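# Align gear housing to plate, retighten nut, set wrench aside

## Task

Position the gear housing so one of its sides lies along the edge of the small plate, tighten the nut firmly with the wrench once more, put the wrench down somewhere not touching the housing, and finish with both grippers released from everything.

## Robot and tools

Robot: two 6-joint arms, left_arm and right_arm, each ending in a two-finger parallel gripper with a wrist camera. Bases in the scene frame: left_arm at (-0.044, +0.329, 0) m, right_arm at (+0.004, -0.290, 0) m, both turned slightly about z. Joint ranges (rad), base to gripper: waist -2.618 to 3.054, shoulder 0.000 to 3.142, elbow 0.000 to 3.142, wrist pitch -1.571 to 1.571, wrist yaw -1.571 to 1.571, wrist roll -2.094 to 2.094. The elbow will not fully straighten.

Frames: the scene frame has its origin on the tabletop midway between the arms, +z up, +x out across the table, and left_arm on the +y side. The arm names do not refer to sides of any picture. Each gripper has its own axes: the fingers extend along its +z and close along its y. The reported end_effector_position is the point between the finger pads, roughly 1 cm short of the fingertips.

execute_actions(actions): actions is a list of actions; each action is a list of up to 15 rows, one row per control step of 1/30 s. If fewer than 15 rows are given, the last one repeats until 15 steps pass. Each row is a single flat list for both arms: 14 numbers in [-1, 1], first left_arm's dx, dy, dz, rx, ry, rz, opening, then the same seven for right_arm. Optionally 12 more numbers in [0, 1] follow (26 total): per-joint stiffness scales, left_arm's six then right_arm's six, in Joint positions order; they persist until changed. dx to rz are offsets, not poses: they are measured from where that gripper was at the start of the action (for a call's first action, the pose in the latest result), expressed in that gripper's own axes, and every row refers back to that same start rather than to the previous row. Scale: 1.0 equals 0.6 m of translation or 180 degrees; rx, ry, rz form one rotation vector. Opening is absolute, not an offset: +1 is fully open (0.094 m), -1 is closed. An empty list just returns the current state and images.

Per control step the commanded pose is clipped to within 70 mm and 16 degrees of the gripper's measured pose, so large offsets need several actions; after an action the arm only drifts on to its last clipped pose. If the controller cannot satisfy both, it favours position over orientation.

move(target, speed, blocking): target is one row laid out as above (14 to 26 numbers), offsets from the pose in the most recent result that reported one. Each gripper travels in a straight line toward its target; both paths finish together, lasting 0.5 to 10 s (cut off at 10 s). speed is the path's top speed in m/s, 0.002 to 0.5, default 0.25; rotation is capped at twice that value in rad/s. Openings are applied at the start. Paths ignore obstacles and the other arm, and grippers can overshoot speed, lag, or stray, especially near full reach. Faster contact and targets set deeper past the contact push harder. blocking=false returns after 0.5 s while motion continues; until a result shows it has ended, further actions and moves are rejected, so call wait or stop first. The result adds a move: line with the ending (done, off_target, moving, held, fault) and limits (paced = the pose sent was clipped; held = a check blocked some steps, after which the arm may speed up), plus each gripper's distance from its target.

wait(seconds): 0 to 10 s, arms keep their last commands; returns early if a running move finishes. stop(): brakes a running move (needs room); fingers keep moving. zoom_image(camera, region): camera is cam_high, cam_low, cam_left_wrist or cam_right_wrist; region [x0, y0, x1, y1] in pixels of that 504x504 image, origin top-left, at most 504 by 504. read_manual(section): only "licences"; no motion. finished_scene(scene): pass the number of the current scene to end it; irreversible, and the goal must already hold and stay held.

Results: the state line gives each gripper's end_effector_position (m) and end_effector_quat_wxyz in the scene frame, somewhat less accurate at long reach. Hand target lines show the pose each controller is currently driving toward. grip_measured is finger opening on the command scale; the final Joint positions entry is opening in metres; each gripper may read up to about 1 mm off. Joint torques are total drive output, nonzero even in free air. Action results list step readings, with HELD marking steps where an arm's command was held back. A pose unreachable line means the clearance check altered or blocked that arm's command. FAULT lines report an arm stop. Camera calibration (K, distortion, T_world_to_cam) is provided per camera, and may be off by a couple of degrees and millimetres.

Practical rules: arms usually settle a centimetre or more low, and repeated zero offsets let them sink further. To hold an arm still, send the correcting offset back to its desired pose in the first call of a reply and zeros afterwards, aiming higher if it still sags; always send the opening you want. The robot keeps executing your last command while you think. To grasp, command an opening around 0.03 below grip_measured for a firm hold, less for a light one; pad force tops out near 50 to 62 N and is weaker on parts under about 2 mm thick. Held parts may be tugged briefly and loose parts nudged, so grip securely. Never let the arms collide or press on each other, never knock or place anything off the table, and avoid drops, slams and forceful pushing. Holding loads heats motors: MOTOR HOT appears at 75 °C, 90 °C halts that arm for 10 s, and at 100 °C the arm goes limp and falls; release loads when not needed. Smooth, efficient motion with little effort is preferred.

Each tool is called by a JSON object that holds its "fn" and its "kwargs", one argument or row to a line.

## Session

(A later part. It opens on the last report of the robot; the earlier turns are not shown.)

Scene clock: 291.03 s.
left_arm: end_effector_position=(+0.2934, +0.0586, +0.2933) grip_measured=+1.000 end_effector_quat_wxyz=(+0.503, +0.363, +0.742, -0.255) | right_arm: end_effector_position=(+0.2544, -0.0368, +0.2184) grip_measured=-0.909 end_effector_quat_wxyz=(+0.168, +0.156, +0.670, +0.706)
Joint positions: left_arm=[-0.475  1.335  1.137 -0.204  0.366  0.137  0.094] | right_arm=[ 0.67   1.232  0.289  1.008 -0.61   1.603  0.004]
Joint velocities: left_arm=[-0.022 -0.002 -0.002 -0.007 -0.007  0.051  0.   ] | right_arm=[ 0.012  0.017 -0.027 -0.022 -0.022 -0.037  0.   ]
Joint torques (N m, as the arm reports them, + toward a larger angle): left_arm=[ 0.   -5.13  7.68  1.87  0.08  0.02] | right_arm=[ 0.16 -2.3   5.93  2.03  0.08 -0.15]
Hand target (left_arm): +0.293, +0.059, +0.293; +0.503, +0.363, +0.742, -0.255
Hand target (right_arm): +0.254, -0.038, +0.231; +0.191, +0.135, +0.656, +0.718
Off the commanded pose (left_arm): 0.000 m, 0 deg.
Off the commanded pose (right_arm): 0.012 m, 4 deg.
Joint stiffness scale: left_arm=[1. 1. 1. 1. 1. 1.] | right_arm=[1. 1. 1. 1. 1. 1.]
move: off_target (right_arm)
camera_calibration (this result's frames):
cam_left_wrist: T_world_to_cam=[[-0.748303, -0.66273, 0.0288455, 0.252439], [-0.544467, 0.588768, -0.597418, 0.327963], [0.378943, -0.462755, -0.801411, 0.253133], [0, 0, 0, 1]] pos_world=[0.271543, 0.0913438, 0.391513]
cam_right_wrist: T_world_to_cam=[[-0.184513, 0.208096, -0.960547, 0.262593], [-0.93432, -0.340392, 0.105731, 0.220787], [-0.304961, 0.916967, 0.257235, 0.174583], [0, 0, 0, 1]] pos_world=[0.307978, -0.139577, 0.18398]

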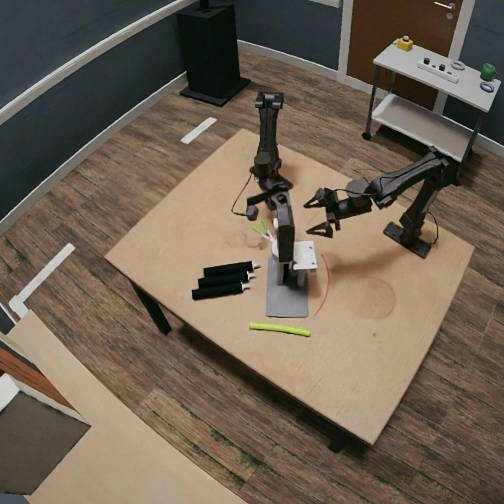

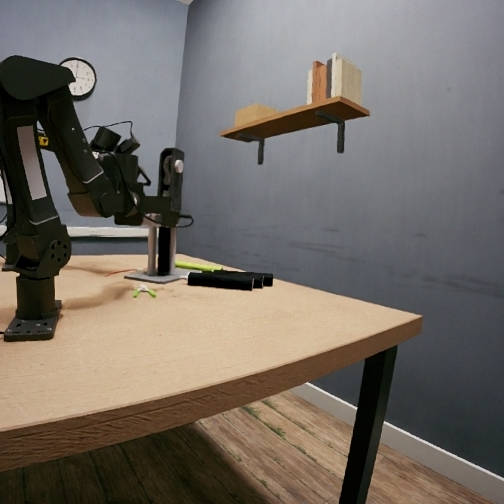

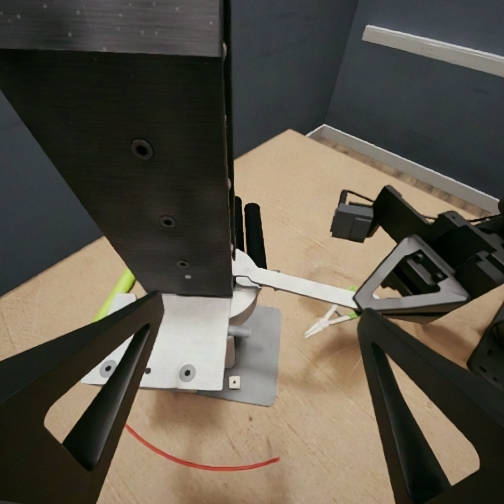

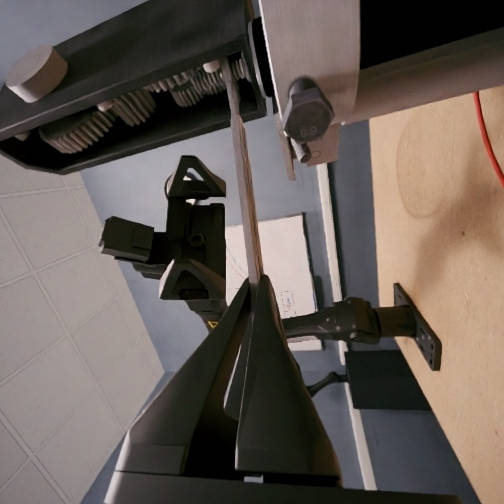

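{"fn": "move", "kwargs": {
  "target": [0,0.05,-0.15,0,0,0,1,-0.039,0,-0.024,0,0.078,0,-1],
  "speed": 0.05
}}

{"fn": "move", "kwargs": {
  "target": [0,0,0,0,0,0,1,0.048,0,-0.056,0,0,0,-1],
  "speed": 0.03
}}

Scene clock: 294.03 s.
left_arm: end_effector_position=(+0.2704, +0.1417, +0.3096) grip_measured=+1.000 end_effector_quat_wxyz=(+0.486, +0.358, +0.755, -0.254) | right_arm: end_effector_position=(+0.2687, -0.0597, +0.2107) grip_measured=-0.909 end_effector_quat_wxyz=(+0.083, +0.087, +0.691, +0.713)
Joint positions: left_arm=[-0.207  1.164  1.137 -0.476  0.6    0.262  0.094] | right_arm=[ 0.421  1.424  0.394  1.097 -1.08   1.639  0.004]
Joint velocities: left_arm=[ 0.002 -0.017 -0.017 -0.007 -0.022 -0.022  0.   ] | right_arm=[ 0.002  0.002 -0.002  0.051  0.051  0.066  0.001]
Joint torques (N m, as the arm reports them, + toward a larger angle): left_arm=[ 0.63 -5.44  8.89  1.73  0.32  0.07] | right_arm=[-0.46 -2.99  7.22  1.42 -0.24  0.01]
Hand target (left_arm): +0.266, +0.143, +0.325; +0.503, +0.364, +0.742, -0.254
Hand target (right_arm): +0.269, -0.059, +0.217; +0.086, +0.068, +0.688, +0.717
Off the commanded pose (left_arm): 0.017 m, 2 deg.
Off the commanded pose (right_arm): 0.007 m, 2 deg.
Joint stiffness scale: left_arm=[1. 1. 1. 1. 1. 1.] | right_arm=[1. 1. 1. 1. 1. 1.]
move: off_target (left_arm)
camera_calibration (this result's frames):
cam_left_wrist: T_world_to_cam=[[-0.740949, -0.66978, 0.0488875, 0.282621], [-0.572674, 0.592143, -0.566931, 0.273954], [0.350771, -0.448063, -0.822313, 0.325394], [0, 0, 0, 1]] pos_world=[0.252155, 0.17287, 0.409072]
cam_right_wrist: T_world_to_cam=[[-0.245004, 0.145756, -0.958503, 0.274648], [-0.834351, -0.535224, 0.13188, 0.183157], [-0.493792, 0.83204, 0.252744, 0.248558], [0, 0, 0, 1]] pos_world=[0.342843, -0.148812, 0.176274]

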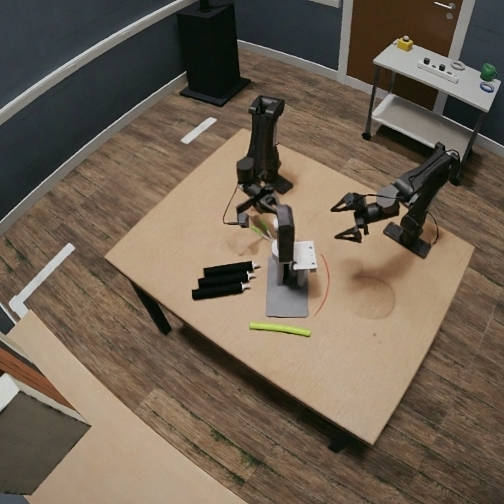

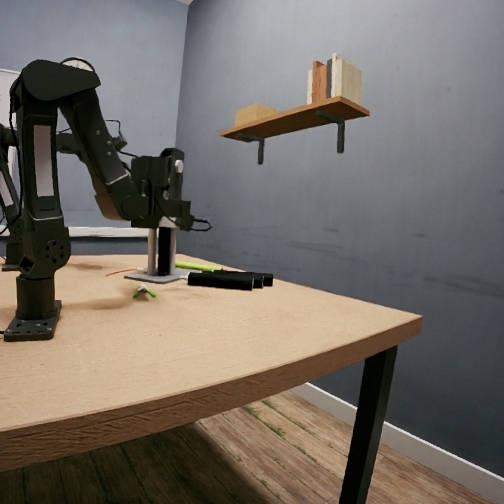

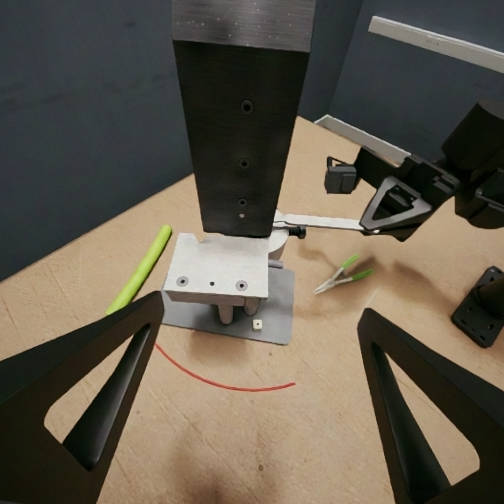

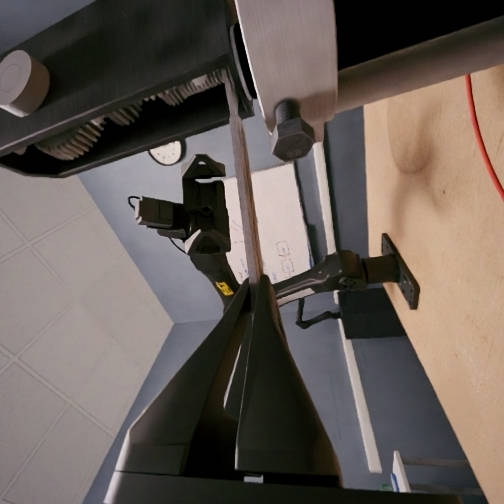

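Scene clock: 295.77 s.
left_arm: end_effector_position=(+0.2704, +0.1418, +0.3096) grip_measured=+1.000 end_effector_quat_wxyz=(+0.486, +0.358, +0.755, -0.254) | right_arm: end_effector_position=(+0.2376, -0.0840, +0.2071) grip_measured=-0.909 end_effector_quat_wxyz=(+0.079, +0.095, +0.691, +0.712)
Joint positions: left_arm=[-0.207  1.164  1.137 -0.476  0.6    0.262  0.094] | right_arm=[ 0.341  1.252  0.264  1.052 -1.153  1.656  0.004]
Joint velocities: left_arm=[ 0.007 -0.012 -0.007  0.022  0.022  0.007  0.   ] | right_arm=[ 0.017 -0.002 -0.002  0.007 -0.007  0.007  0.001]
Joint torques (N m, as the arm reports them, + toward a larger angle): left_arm=[-0.05 -3.55  7.52  1.76  0.19 -0.03] | right_arm=[-0.71 -3.87  4.9   1.21 -0.12 -0.08]
Hand target (left_arm): +0.270, +0.142, +0.310; +0.486, +0.358, +0.755, -0.254
Hand target (right_arm): +0.233, -0.086, +0.209; +0.083, +0.087, +0.691, +0.713
Off the commanded pose (left_arm): 0.000 m, 0 deg.
Off the commanded pose (right_arm): 0.006 m, 1 deg.
Joint stiffness scale: left_arm=[1. 1. 1. 1. 1. 1.] | right_arm=[1. 1. 1. 1. 1. 1.]
move: done
camera_calibration (this result's frames):
cam_left_wrist: T_world_to_cam=[[-0.740727, -0.670036, 0.0487332, 0.282711], [-0.572844, 0.592053, -0.566853, 0.273979], [0.35096, -0.4478, -0.822376, 0.325313], [0, 0, 0, 1]] pos_world=[0.252187, 0.172892, 0.409058]
cam_right_wrist: T_world_to_cam=[[-0.259745, 0.146611, -0.954483, 0.269871], [-0.835554, -0.529647, 0.146026, 0.142526], [-0.484131, 0.835451, 0.260074, 0.250824], [0, 0, 0, 1]] pos_world=[0.310618, -0.173628, 0.171542]

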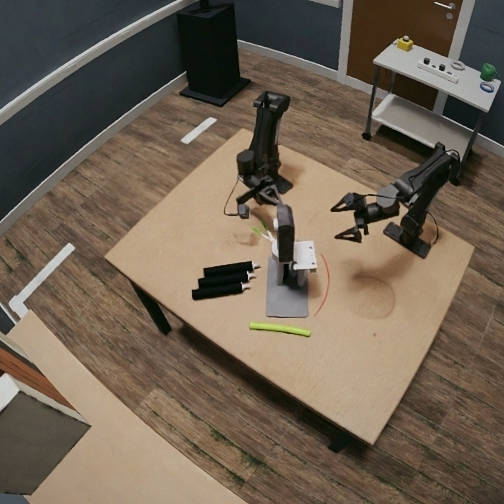

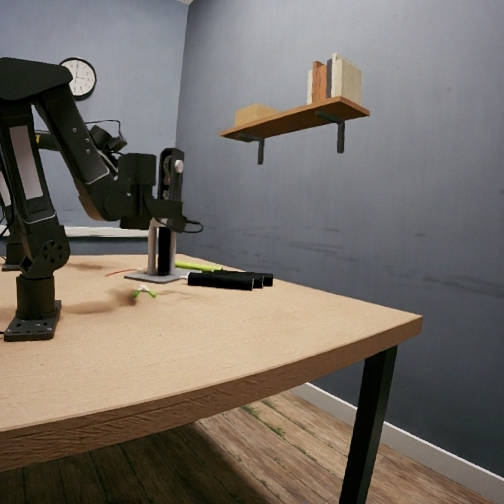

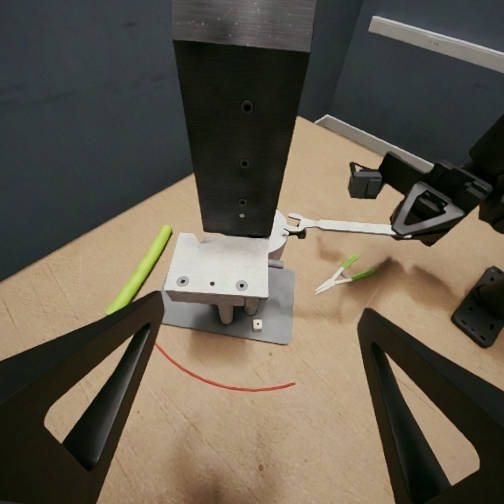

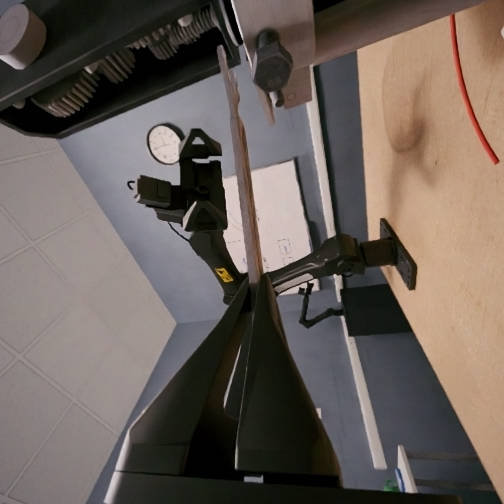

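{"fn": "move", "kwargs": {
  "target": [0,0.05,-0.15,0,0,0,1,0.225,0.01,0.088,0,0,0,-1],
  "speed": 0.12
}}

{"fn": "move", "kwargs": {
  "target": [0,0,0,0,0,0,1,0,-0.26,0,0.175,0,-0.217,-1],
  "speed": 0.15
}}

Scene clock: 297.97 s.
left_arm: end_effector_position=(+0.2447, +0.2251, +0.3284) grip_measured=+1.000 end_effector_quat_wxyz=(+0.471, +0.351, +0.767, -0.256) | right_arm: end_effector_position=(+0.1200, -0.0018, +0.2088) grip_measured=-0.909 end_effector_quat_wxyz=(+0.062, +0.107, +0.697, +0.707)
Joint positions: left_arm=[ 0.178  1.136  1.279 -0.899  0.903  0.569  0.094] | right_arm=[ 1.168  0.79   0.147  0.649 -0.335  1.637  0.004]
Joint velocities: left_arm=[-0.007 -0.002  0.002 -0.081  0.007 -0.022  0.   ] | right_arm=[-0.012  0.002  0.002 -0.007  0.066  0.081  0.002]
Joint torques (N m, as the arm reports them, + toward a larger angle): left_arm=[ 0.64 -3.04  9.98  1.41  0.56  0.1 ] | right_arm=[ 0.79 -1.68  7.53  1.64  0.12 -0.12]
Hand target (left_arm): +0.243, +0.225, +0.343; +0.486, +0.359, +0.756, -0.253
Hand target (right_arm): +0.120, -0.003, +0.219; +0.076, +0.099, +0.687, +0.715
Off the commanded pose (left_arm): 0.016 m, 2 deg.
Off the commanded pose (right_arm): 0.009 m, 3 deg.
Joint stiffness scale: left_arm=[1. 1. 1. 1. 1. 1.] | right_arm=[1. 1. 1. 1. 1. 1.]
move: off_target (left_arm, right_arm)
camera_calibration (this result's frames):
cam_left_wrist: T_world_to_cam=[[-0.731569, -0.677864, 0.0728435, 0.310171], [-0.600561, 0.590171, -0.539467, 0.218855], [0.322695, -0.438404, -0.83885, 0.397306], [0, 0, 0, 1]] pos_world=[0.230138, 0.255273, 0.428751]
cam_right_wrist: T_world_to_cam=[[-0.300342, 0.134104, -0.944357, 0.231706], [-0.823887, -0.535362, 0.186003, 0.0778431], [-0.48063, 0.833908, 0.271279, 0.121986], [0, 0, 0, 1]] pos_world=[0.192355, -0.0911239, 0.171242]

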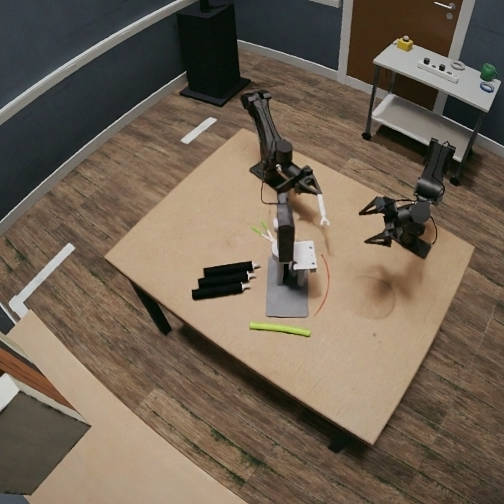

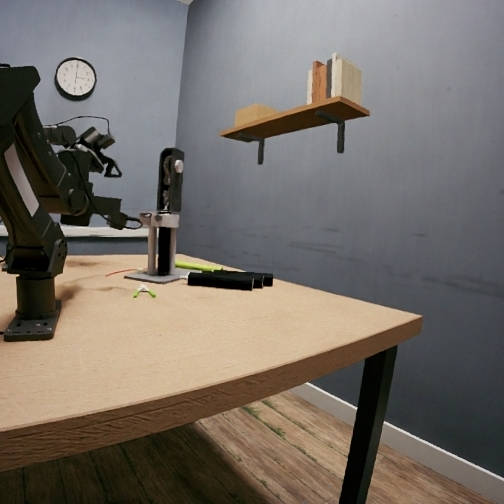

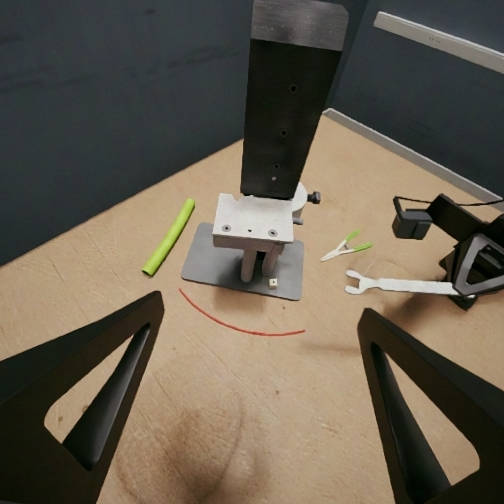

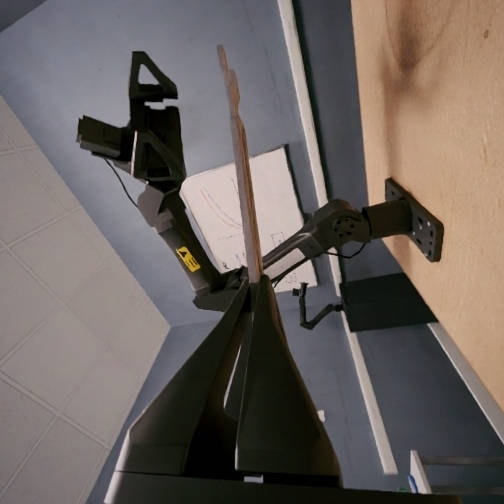

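Scene clock: 301.50 s.
left_arm: end_effector_position=(+0.2453, +0.2259, +0.3277) grip_measured=+1.000 end_effector_quat_wxyz=(+0.471, +0.350, +0.769, -0.253) | right_arm: end_effector_position=(+0.1106, +0.0014, +0.0552) grip_measured=-0.909 end_effector_quat_wxyz=(+0.254, -0.112, +0.856, +0.437)
Joint positions: left_arm=[ 0.178  1.136  1.279 -0.899  0.896  0.569  0.094] | right_arm=[1.432 1.208 0.124 0.571 0.074 0.956 0.004]
Joint velocities: left_arm=[-0.012  0.007 -0.007 -0.022  0.022  0.007  0.   ] | right_arm=[-0.012 -0.012  0.002 -0.022  0.051 -0.007 -0.   ]
Joint torques (N m, as the arm reports them, + toward a larger angle): left_arm=[ 0.07 -2.81  6.86  1.47  0.43  0.02] | right_arm=[ 0.79 -1.18  4.77  1.69  0.28 -0.15]
Hand target (left_arm): +0.245, +0.225, +0.328; +0.471, +0.351, +0.767, -0.256
Hand target (right_arm): +0.112, +0.000, +0.054; +0.264, -0.117, +0.854, +0.433
Off the commanded pose (left_arm): 0.001 m, 0 deg.
Off the commanded pose (right_arm): 0.002 m, 1 deg.
Joint stiffness scale: left_arm=[1. 1. 1. 1. 1. 1.] | right_arm=[1. 1. 1. 1. 1. 1.]
move: done
camera_calibration (this result's frames):
cam_left_wrist: T_world_to_cam=[[-0.728131, -0.681845, 0.0700875, 0.312186], [-0.60382, 0.589676, -0.536362, 0.218257], [0.324387, -0.432862, -0.841073, 0.395991], [0, 0, 0, 1]] pos_world=[0.230646, 0.255571, 0.428242]
cam_right_wrist: T_world_to_cam=[[0.194593, -0.520292, -0.831523, 0.0233378], [-0.879441, -0.467987, 0.087017, 0.111832], [-0.434416, 0.714342, -0.548633, 0.19679], [0, 0, 0, 1]] pos_world=[0.179297, -0.0760968, 0.11764]

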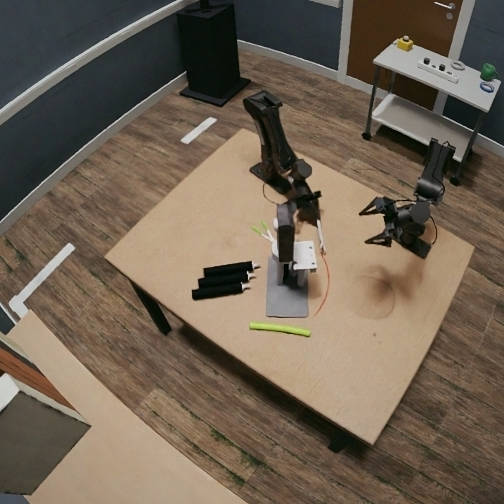

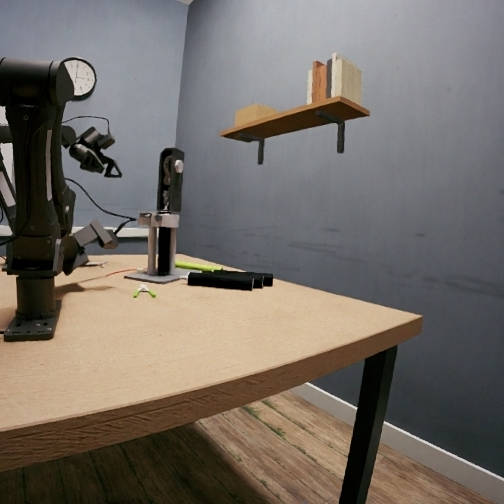

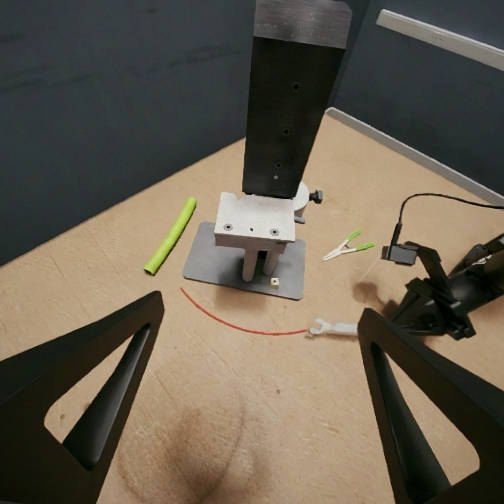

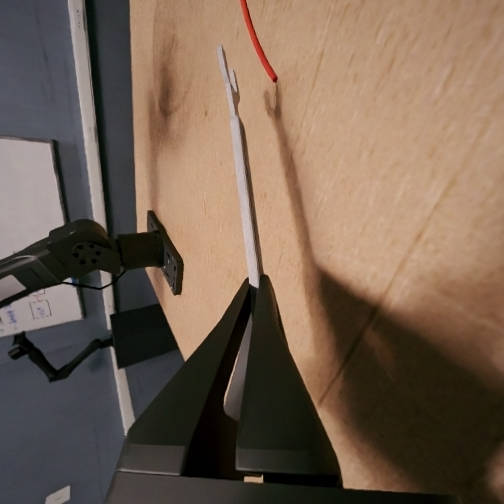

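{"fn": "move", "kwargs": {
  "target": [0,0,0,0,0,0,1,0.057,-0.024,0.016,0,0,0,-1],
  "speed": 0.03
}}

{"fn": "move", "kwargs": {
  "target": [0,0,0,0,0,0,1,0,0,0,0,0,0,-0.75]
}}

{"fn": "move", "kwargs": {
  "target": [0,0,0,0,0,0,1,0,-0.02,-0.05,0,0,0,-0.75],
  "speed": 0.03
}}

Scene clock: 303.20 s.
left_arm: end_effector_position=(+0.2459, +0.2267, +0.3271) grip_measured=+1.000 end_effector_quat_wxyz=(+0.470, +0.349, +0.771, -0.250) | right_arm: end_effector_position=(+0.0910, +0.0061, +0.0284) grip_measured=-0.909 end_effector_quat_wxyz=(+0.250, -0.112, +0.852, +0.446)
Joint positions: left_arm=[ 0.178  1.136  1.279 -0.899  0.889  0.569  0.094] | right_arm=[1.548 1.489 0.058 0.926 0.163 1.018 0.004]
Joint velocities: left_arm=[ 0.012 -0.017  0.017 -0.066  0.066  0.022  0.   ] | right_arm=[-0.012 -0.002 -0.007 -0.007  0.081  0.037  0.   ]
Joint torques (N m, as the arm reports them, + toward a larger angle): left_arm=[-0.06 -2.78  6.84  1.44  0.43  0.  ] | right_arm=[ 0.82 -1.78  2.72  1.6   0.22 -0.05]
Hand target (left_arm): +0.245, +0.226, +0.328; +0.471, +0.350, +0.769, -0.253
Hand target (right_arm): +0.091, +0.001, +0.023; +0.253, -0.112, +0.856, +0.438
Off the commanded pose (left_arm): 0.001 m, 0 deg.
Off the commanded pose (right_arm): 0.008 m, 1 deg.
Joint stiffness scale: left_arm=[1. 1. 1. 1. 1. 1.] | right_arm=[1. 1. 1. 1. 1. 1.]
move: done
camera_calibration (this result's frames):
cam_left_wrist: T_world_to_cam=[[-0.724674, -0.685796, 0.067311, 0.314196], [-0.607074, 0.58915, -0.533257, 0.21767], [0.326049, -0.4273, -0.843271, 0.394664], [0, 0, 0, 1]] pos_world=[0.231151, 0.255874, 0.427734]
cam_right_wrist: T_world_to_cam=[[0.193558, -0.504164, -0.841638, 0.00758826], [-0.875142, -0.47649, 0.0841669, 0.0989341], [-0.443466, 0.720261, -0.533443, 0.170627], [0, 0, 0, 1]] pos_world=[0.16078, -0.0719289, 0.0890792]

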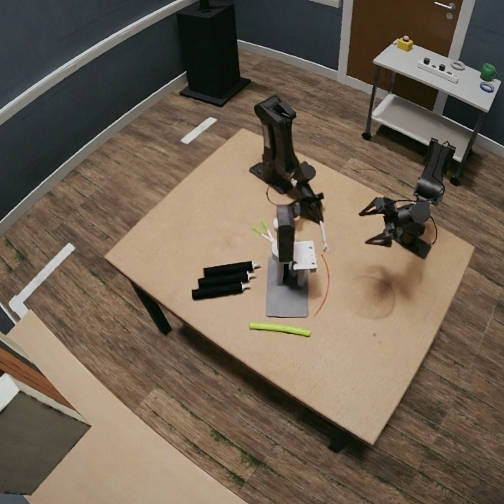

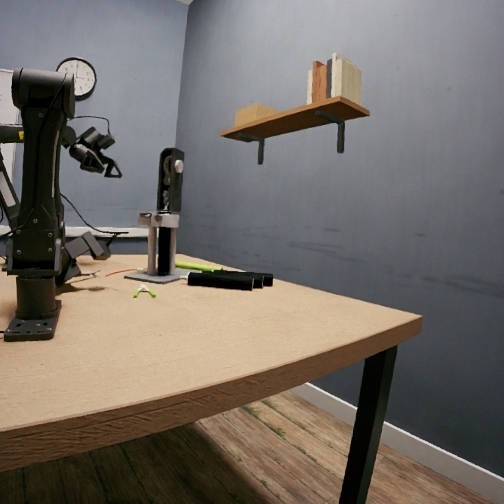

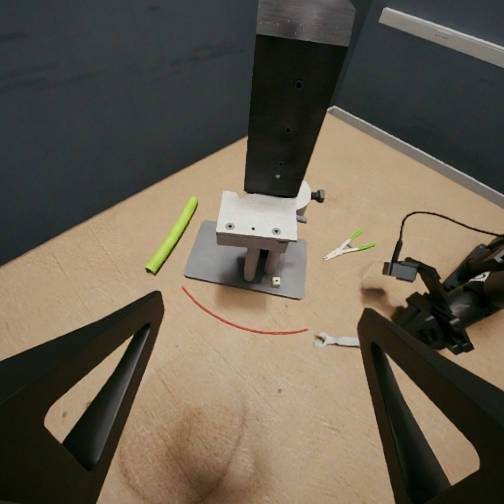

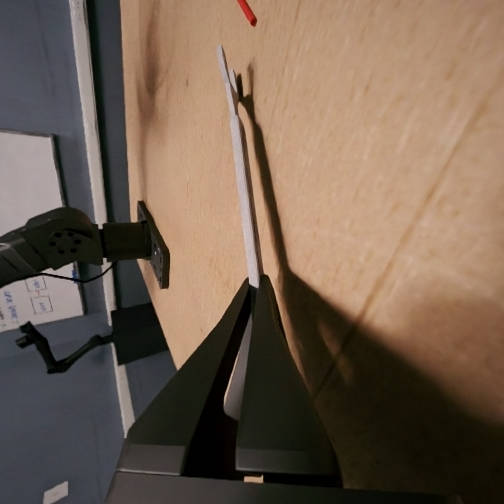

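Scene clock: 303.70 s.
left_arm: end_effector_position=(+0.2465, +0.2276, +0.3264) grip_measured=+1.000 end_effector_quat_wxyz=(+0.470, +0.349, +0.772, -0.247) | right_arm: end_effector_position=(+0.0911, +0.0061, +0.0285) grip_measured=-0.752 end_effector_quat_wxyz=(+0.250, -0.111, +0.852, +0.446)
Joint positions: left_arm=[ 0.178  1.136  1.279 -0.899  0.882  0.569  0.094] | right_arm=[1.548 1.489 0.058 0.926 0.163 1.02  0.012]
Joint velocities: left_arm=[-0.007 -0.012  0.002 -0.007 -0.022  0.022  0.   ] | right_arm=[ 0.002 -0.007 -0.002 -0.022  0.037 -0.037 -0.   ]
Joint torques (N m, as the arm reports them, + toward a larger angle): left_arm=[ 0.04 -2.77  6.75  1.46  0.39  0.03] | right_arm=[ 0.09 -2.71  3.78  1.52  0.05 -0.02]
Hand target (left_arm): +0.246, +0.227, +0.327; +0.470, +0.349, +0.771, -0.250
Hand target (right_arm): +0.091, +0.006, +0.029; +0.250, -0.112, +0.852, +0.446
Off the commanded pose (left_arm): 0.001 m, 0 deg.
Off the commanded pose (right_arm): 0.000 m, 0 deg.
Joint stiffness scale: left_arm=[1. 1. 1. 1. 1. 1.] | right_arm=[1. 1. 1. 1. 1. 1.]
move: done
camera_calibration (this result's frames):
cam_left_wrist: T_world_to_cam=[[-0.721199, -0.689717, 0.0645142, 0.3162], [-0.610324, 0.588594, -0.530153, 0.217093], [0.327683, -0.42172, -0.845444, 0.393325], [0, 0, 0, 1]] pos_world=[0.231655, 0.256182, 0.427227]
cam_right_wrist: T_world_to_cam=[[0.191851, -0.5035, -0.842426, 0.00785208], [-0.87545, -0.475778, 0.0849907, 0.0989562], [-0.4436, 0.721196, -0.532067, 0.170609], [0, 0, 0, 1]] pos_world=[0.160807, -0.0720081, 0.0889802]

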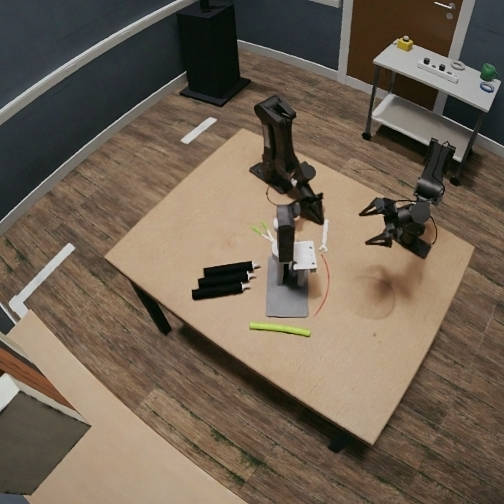

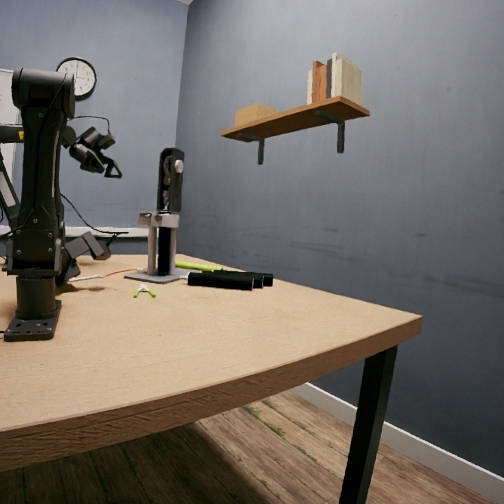

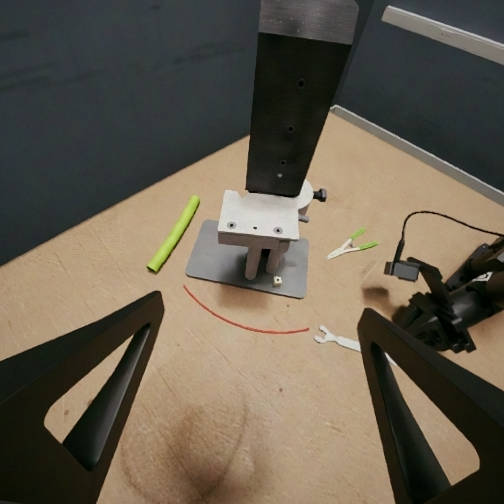

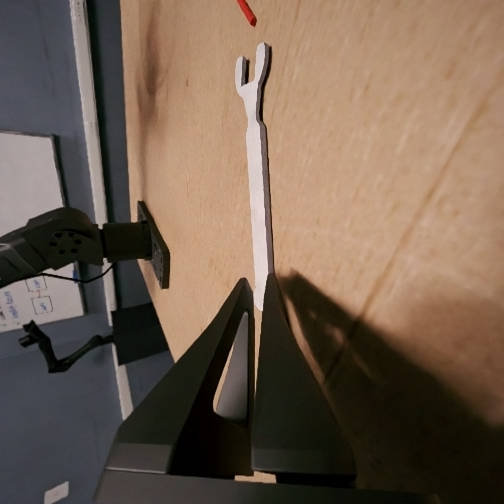

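Scene clock: 305.53 s.
left_arm: end_effector_position=(+0.2471, +0.2284, +0.3258) grip_measured=+1.000 end_effector_quat_wxyz=(+0.470, +0.348, +0.774, -0.245) | right_arm: end_effector_position=(+0.0884, -0.0165, +0.0391) grip_measured=-0.752 end_effector_quat_wxyz=(+0.250, -0.109, +0.854, +0.443)
Joint positions: left_arm=[ 0.178  1.136  1.279 -0.899  0.876  0.569  0.094] | right_arm=[1.541 1.192 0.008 0.673 0.162 1.021 0.012]
Joint velocities: left_arm=[ 0.002 -0.007 -0.022  0.037  0.007 -0.037  0.   ] | right_arm=[-0.002 -0.071 -0.007 -0.066 -0.022 -0.022 -0.001]
Joint torques (N m, as the arm reports them, + toward a larger angle): left_arm=[ 0.02 -2.81  6.88  1.47  0.43  0.  ] | right_arm=[-0.5  -2.4   3.99  1.41 -0.02 -0.02]
Hand target (left_arm): +0.246, +0.228, +0.326; +0.470, +0.349, +0.772, -0.247
Hand target (right_arm): +0.087, -0.023, +0.034; +0.246, -0.111, +0.859, +0.434
Off the commanded pose (left_arm): 0.001 m, 0 deg.
Off the commanded pose (right_arm): 0.010 m, 1 deg.
Joint stiffness scale: left_arm=[1. 1. 1. 1. 1. 1.] | right_arm=[1. 1. 1. 1. 1. 1.]
joint sent to its limit (right arm) — the command would take joint 3 (elbow) past its lower limit, so that joint was sent only as far as its limit.
move: done
camera_calibration (this result's frames):
cam_left_wrist: T_world_to_cam=[[-0.717901, -0.693392, 0.061854, 0.318089], [-0.613389, 0.58804, -0.527222, 0.216558], [0.329198, -0.416434, -0.847474, 0.392049], [0, 0, 0, 1]] pos_world=[0.232129, 0.256478, 0.42675]
cam_right_wrist: T_world_to_cam=[[0.186399, -0.510017, -0.839725, 0.00615135], [-0.878182, -0.469715, 0.090352, 0.0851431], [-0.440513, 0.72059, -0.535443, 0.191229], [0, 0, 0, 1]] pos_world=[0.157863, -0.0946676, 0.0998649]

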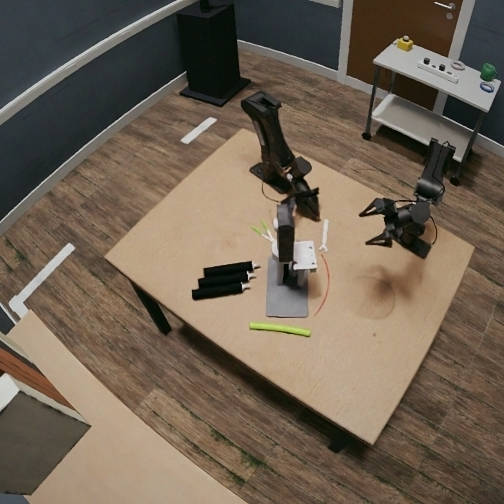

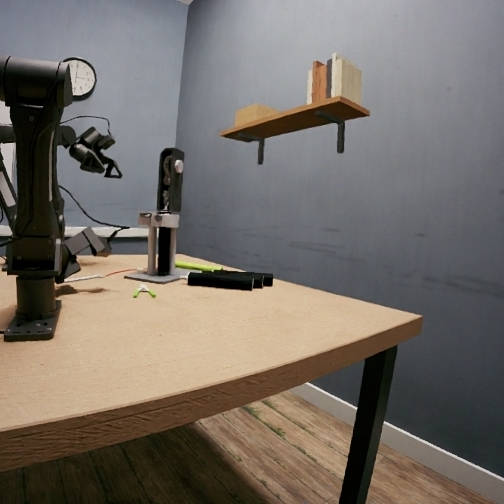

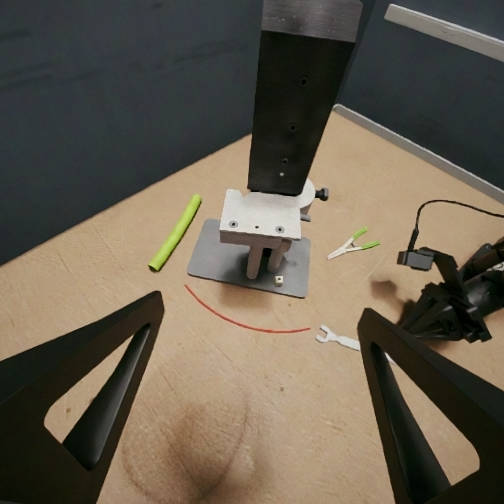

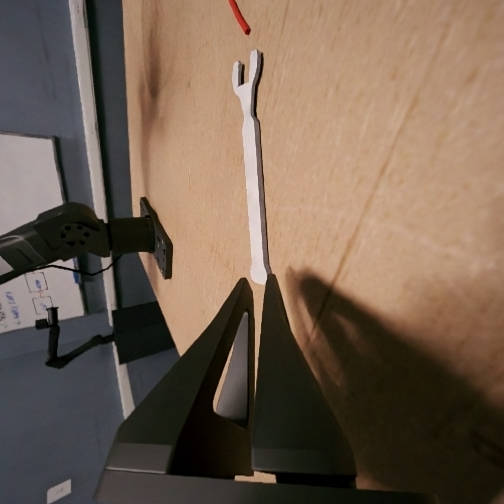

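{"fn": "finished_scene", "kwargs": {
  "scene": 1
}}

The scene is finished: the task was done.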